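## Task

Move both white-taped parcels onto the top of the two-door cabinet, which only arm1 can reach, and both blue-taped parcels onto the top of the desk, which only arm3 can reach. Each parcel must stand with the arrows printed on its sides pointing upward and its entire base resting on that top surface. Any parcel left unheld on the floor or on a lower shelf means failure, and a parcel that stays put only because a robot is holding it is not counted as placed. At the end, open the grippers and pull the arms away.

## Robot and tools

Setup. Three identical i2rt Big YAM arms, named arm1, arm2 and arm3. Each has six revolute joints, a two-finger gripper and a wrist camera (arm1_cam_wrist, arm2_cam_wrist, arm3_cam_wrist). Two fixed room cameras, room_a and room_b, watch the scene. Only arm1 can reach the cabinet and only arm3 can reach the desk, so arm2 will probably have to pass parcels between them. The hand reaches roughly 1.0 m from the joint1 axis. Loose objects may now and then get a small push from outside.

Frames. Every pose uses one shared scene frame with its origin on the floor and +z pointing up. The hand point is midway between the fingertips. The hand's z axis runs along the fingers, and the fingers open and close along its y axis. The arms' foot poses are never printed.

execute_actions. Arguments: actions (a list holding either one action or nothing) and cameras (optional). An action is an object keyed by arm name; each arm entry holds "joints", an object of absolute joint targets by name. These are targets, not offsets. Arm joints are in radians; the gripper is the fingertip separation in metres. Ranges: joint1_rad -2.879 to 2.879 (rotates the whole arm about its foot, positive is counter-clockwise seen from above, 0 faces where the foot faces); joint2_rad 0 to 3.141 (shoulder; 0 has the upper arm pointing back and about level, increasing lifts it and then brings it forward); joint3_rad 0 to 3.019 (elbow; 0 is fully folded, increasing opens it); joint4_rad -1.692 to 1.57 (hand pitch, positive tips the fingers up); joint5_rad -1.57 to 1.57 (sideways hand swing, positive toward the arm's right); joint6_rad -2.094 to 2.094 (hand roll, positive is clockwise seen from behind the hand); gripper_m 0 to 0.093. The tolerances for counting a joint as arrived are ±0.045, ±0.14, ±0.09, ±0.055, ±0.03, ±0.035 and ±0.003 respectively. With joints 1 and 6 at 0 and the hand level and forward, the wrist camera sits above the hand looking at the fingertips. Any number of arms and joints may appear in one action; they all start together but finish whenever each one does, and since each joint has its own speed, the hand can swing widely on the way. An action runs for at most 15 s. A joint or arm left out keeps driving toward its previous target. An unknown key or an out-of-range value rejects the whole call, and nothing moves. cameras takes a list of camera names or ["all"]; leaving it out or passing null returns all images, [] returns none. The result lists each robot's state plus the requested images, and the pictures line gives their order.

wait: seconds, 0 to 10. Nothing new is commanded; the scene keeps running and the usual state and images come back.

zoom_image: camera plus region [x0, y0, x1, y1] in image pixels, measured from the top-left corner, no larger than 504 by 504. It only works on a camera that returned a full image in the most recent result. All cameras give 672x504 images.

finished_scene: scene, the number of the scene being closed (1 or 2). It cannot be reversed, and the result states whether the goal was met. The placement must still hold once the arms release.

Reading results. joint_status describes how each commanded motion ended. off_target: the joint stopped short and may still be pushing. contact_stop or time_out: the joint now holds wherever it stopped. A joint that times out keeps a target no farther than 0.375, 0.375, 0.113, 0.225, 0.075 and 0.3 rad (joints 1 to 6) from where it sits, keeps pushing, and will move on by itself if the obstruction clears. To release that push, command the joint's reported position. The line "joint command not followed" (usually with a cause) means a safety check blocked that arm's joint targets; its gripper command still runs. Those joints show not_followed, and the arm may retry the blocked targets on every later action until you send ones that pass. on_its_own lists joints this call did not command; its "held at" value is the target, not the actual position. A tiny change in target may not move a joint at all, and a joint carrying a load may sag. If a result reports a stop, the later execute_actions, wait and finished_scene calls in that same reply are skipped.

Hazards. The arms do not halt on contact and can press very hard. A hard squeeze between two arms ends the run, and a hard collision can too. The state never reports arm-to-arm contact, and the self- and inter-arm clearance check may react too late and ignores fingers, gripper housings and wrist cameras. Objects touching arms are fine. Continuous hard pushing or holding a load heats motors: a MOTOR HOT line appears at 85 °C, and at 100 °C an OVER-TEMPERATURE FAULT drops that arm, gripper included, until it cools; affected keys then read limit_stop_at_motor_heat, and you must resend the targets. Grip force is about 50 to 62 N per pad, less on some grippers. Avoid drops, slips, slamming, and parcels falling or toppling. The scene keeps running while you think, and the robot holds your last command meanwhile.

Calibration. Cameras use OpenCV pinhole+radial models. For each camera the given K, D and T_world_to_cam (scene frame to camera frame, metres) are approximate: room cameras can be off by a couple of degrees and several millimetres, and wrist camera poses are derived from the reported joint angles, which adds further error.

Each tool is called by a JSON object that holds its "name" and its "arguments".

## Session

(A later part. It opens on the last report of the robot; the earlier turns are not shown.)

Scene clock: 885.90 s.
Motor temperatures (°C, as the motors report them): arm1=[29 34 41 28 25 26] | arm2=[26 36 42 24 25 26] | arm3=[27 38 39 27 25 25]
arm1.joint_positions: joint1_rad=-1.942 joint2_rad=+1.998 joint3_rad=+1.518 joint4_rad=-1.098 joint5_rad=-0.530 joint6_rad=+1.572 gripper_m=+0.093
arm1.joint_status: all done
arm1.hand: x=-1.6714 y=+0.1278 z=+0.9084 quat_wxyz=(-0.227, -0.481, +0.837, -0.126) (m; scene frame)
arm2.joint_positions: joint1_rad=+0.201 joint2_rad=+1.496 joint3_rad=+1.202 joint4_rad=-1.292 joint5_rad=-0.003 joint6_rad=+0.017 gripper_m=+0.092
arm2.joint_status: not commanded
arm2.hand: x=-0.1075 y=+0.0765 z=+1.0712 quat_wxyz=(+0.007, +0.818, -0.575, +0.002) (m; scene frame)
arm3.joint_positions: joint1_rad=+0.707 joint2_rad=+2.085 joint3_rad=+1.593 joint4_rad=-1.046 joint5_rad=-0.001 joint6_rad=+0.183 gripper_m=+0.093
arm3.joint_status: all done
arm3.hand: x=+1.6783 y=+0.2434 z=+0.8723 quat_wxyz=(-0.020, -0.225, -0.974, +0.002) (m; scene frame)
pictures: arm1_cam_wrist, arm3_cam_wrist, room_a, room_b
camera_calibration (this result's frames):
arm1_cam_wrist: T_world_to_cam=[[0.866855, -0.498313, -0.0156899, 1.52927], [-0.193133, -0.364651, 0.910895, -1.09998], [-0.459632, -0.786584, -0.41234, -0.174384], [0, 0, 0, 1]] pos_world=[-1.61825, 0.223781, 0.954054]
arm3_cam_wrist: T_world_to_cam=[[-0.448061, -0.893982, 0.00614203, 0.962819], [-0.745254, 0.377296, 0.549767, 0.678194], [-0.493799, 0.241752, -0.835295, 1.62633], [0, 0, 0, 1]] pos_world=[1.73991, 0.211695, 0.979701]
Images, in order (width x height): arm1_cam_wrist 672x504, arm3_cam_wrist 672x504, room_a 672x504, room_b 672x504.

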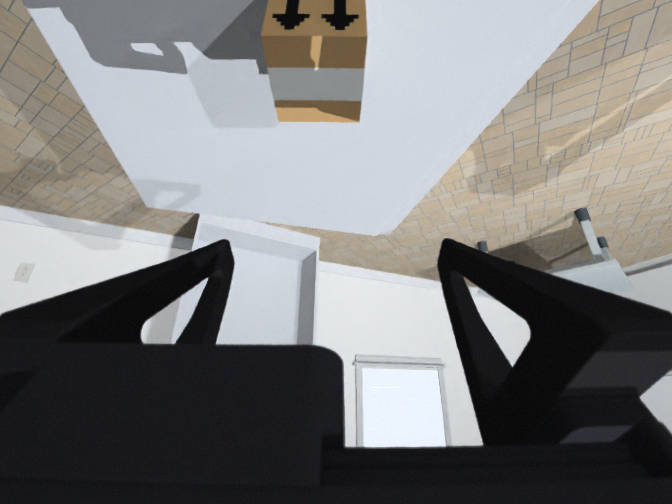

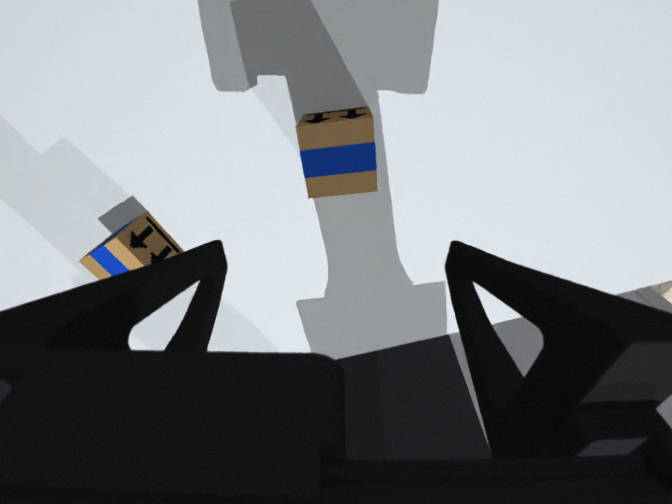

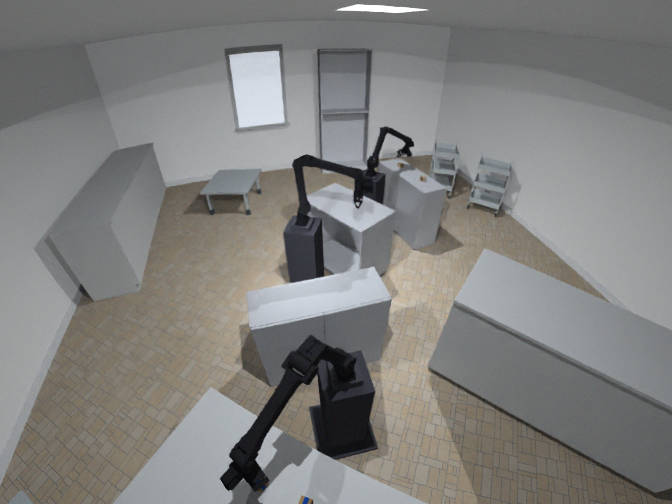

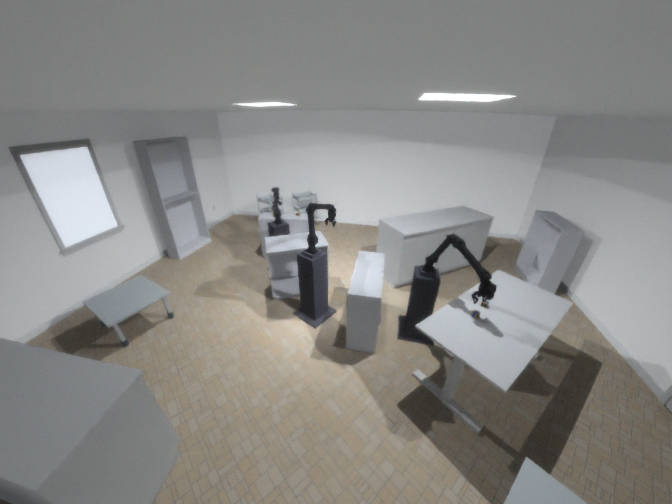

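{"name": "execute_actions", "arguments": {"actions": [{"arm1":{"joints":{"joint2_rad":1.6,"joint4_rad":-1.45}},"arm3":{"joints":{"joint2_rad":1.65,"joint4_rad":-1.45}}}]}}

{"name": "zoom_image", "arguments": {"camera": "arm1_cam_wrist", "region": [100, 0, 600, 300]}}

{"name": "zoom_image", "arguments": {"camera": "arm3_cam_wrist", "region": [50, 0, 550, 300]}}

{"name": "zoom_image", "arguments": {"camera": "room_a", "region": [360, 130, 480, 220]}}

Scene clock: 891.93 s.
Motor temperatures (°C, as the motors report them): arm1=[29 34 41 28 25 26] | arm2=[26 36 42 24 25 26] | arm3=[27 38 40 27 25 25]
arm1.joint_positions: joint1_rad=-1.942 joint2_rad=+1.608 joint3_rad=+1.518 joint4_rad=-1.440 joint5_rad=-0.530 joint6_rad=+1.572 gripper_m=+0.093
arm1.joint_status: all done
arm1.hand: x=-1.5964 y=+0.0829 z=+1.1088 quat_wxyz=(-0.239, -0.486, +0.834, -0.106) (m; scene frame)
arm2.joint_positions: joint1_rad=+0.201 joint2_rad=+1.496 joint3_rad=+1.202 joint4_rad=-1.292 joint5_rad=-0.003 joint6_rad=+0.017 gripper_m=+0.092
arm2.joint_status: not commanded
arm2.hand: x=-0.1075 y=+0.0765 z=+1.0712 quat_wxyz=(+0.007, +0.818, -0.575, +0.002) (m; scene frame)
arm3.joint_positions: joint1_rad=+0.707 joint2_rad=+1.651 joint3_rad=+1.593 joint4_rad=-1.437 joint5_rad=-0.001 joint6_rad=+0.183 gripper_m=+0.093
arm3.joint_status: all done
arm3.hand: x=+1.5878 y=+0.2691 z=+1.1062 quat_wxyz=(-0.042, -0.225, -0.973, +0.002) (m; scene frame)
pictures: arm1_cam_wrist, arm2_cam_wrist, arm3_cam_wrist, room_a, room_b
camera_calibration (this result's frames):
arm1_cam_wrist: T_world_to_cam=[[0.865283, -0.497169, -0.0640919, 1.49605], [-0.155014, -0.386968, 0.90897, -1.2196], [-0.476714, -0.776581, -0.411905, -0.12112], [0, 0, 0, 1]] pos_world=[-1.5413, 0.177787, 1.15457]
arm2_cam_wrist: T_world_to_cam=[[0.94149, 0.337025, -0.00316579, 0.0812879], [0.273286, -0.757868, 0.592411, -0.541592], [0.197258, -0.558615, -0.805629, 1.0448], [0, 0, 0, 1]] pos_world=[-0.134619, 0.145791, 1.16283]
arm3_cam_wrist: T_world_to_cam=[[-0.448066, -0.893998, -0.00211346, 0.95299], [-0.767375, 0.383388, 0.513954, 0.545582], [-0.458664, 0.231907, -0.857815, 1.74261], [0, 0, 0, 1]] pos_world=[1.64494, 0.238677, 1.21645]
Images, in order (width x height): arm1_cam_wrist 672x504, arm2_cam_wrist 672x504, arm3_cam_wrist 672x504, room_a 672x504, room_b 672x504.

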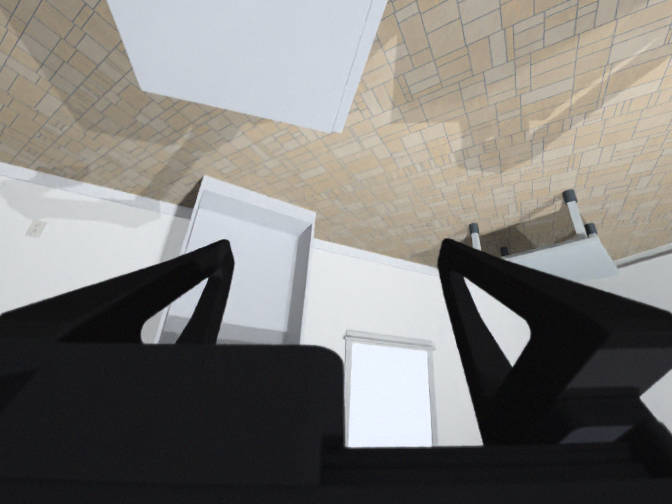

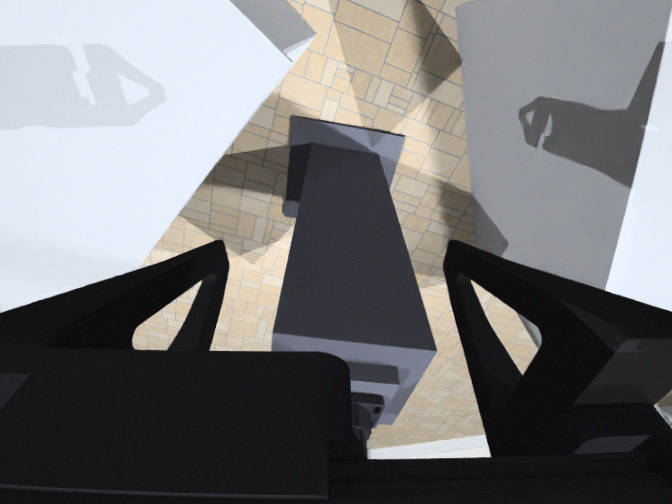

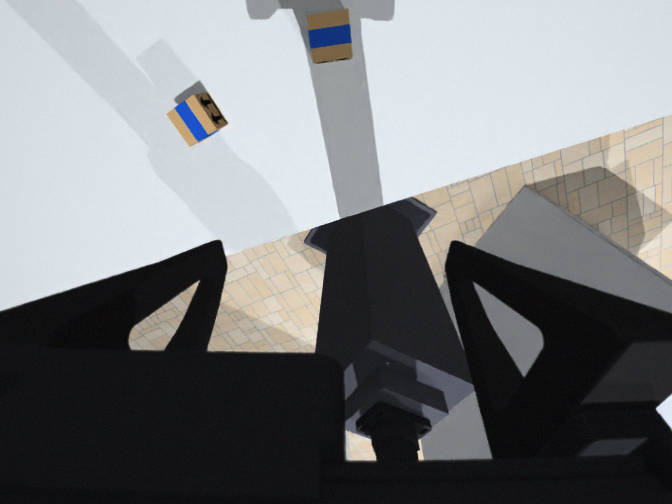

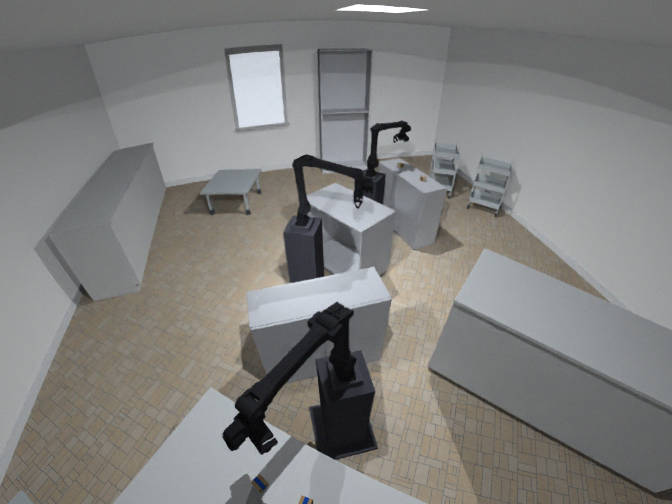

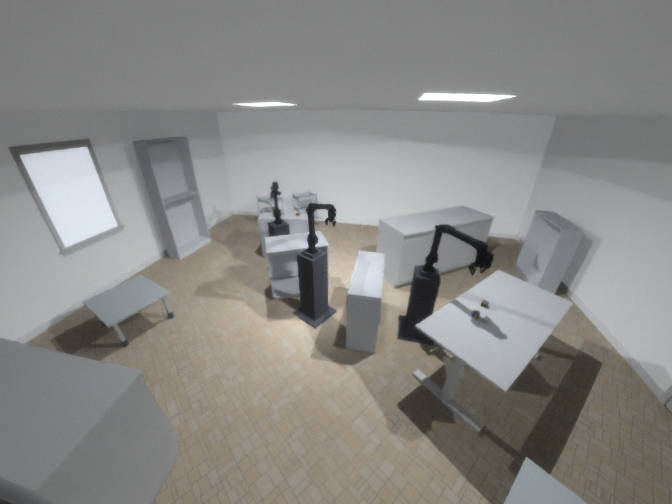

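Region (100, 0, 600, 300) of arm1_cam_wrist's 672x504 image, scaled by 1.008, with more detail than that image has; it fills the top 302 rows of this view, and the rest is white.

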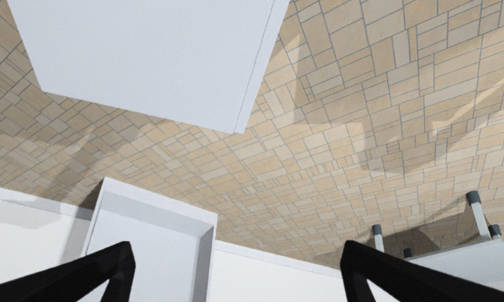

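Region (50, 0, 550, 300) of arm3_cam_wrist's 672x504 image, scaled by 1.008, with more detail than that image has; it fills the top 302 rows of this view, and the rest is white.

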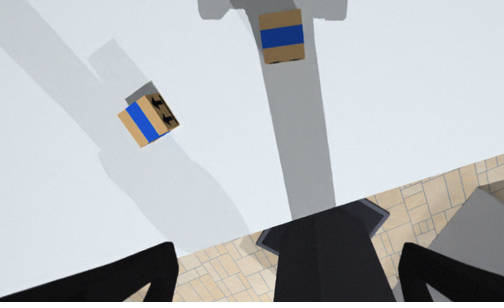

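Region (360, 130, 480, 220) of room_a's 672x504 image, scaled by 4.200, with more detail than that image has; it fills the top 378 rows of this view, and the rest is white.

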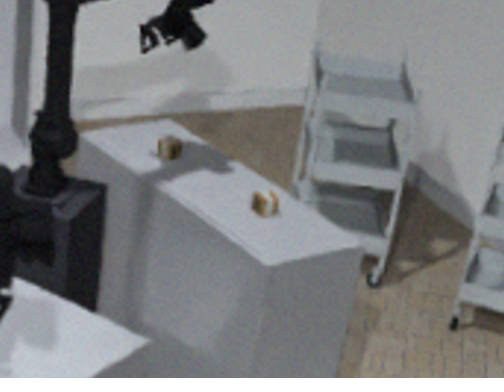

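{"name": "finished_scene", "arguments": {"scene": 2}}

The scene is finished: the task was done.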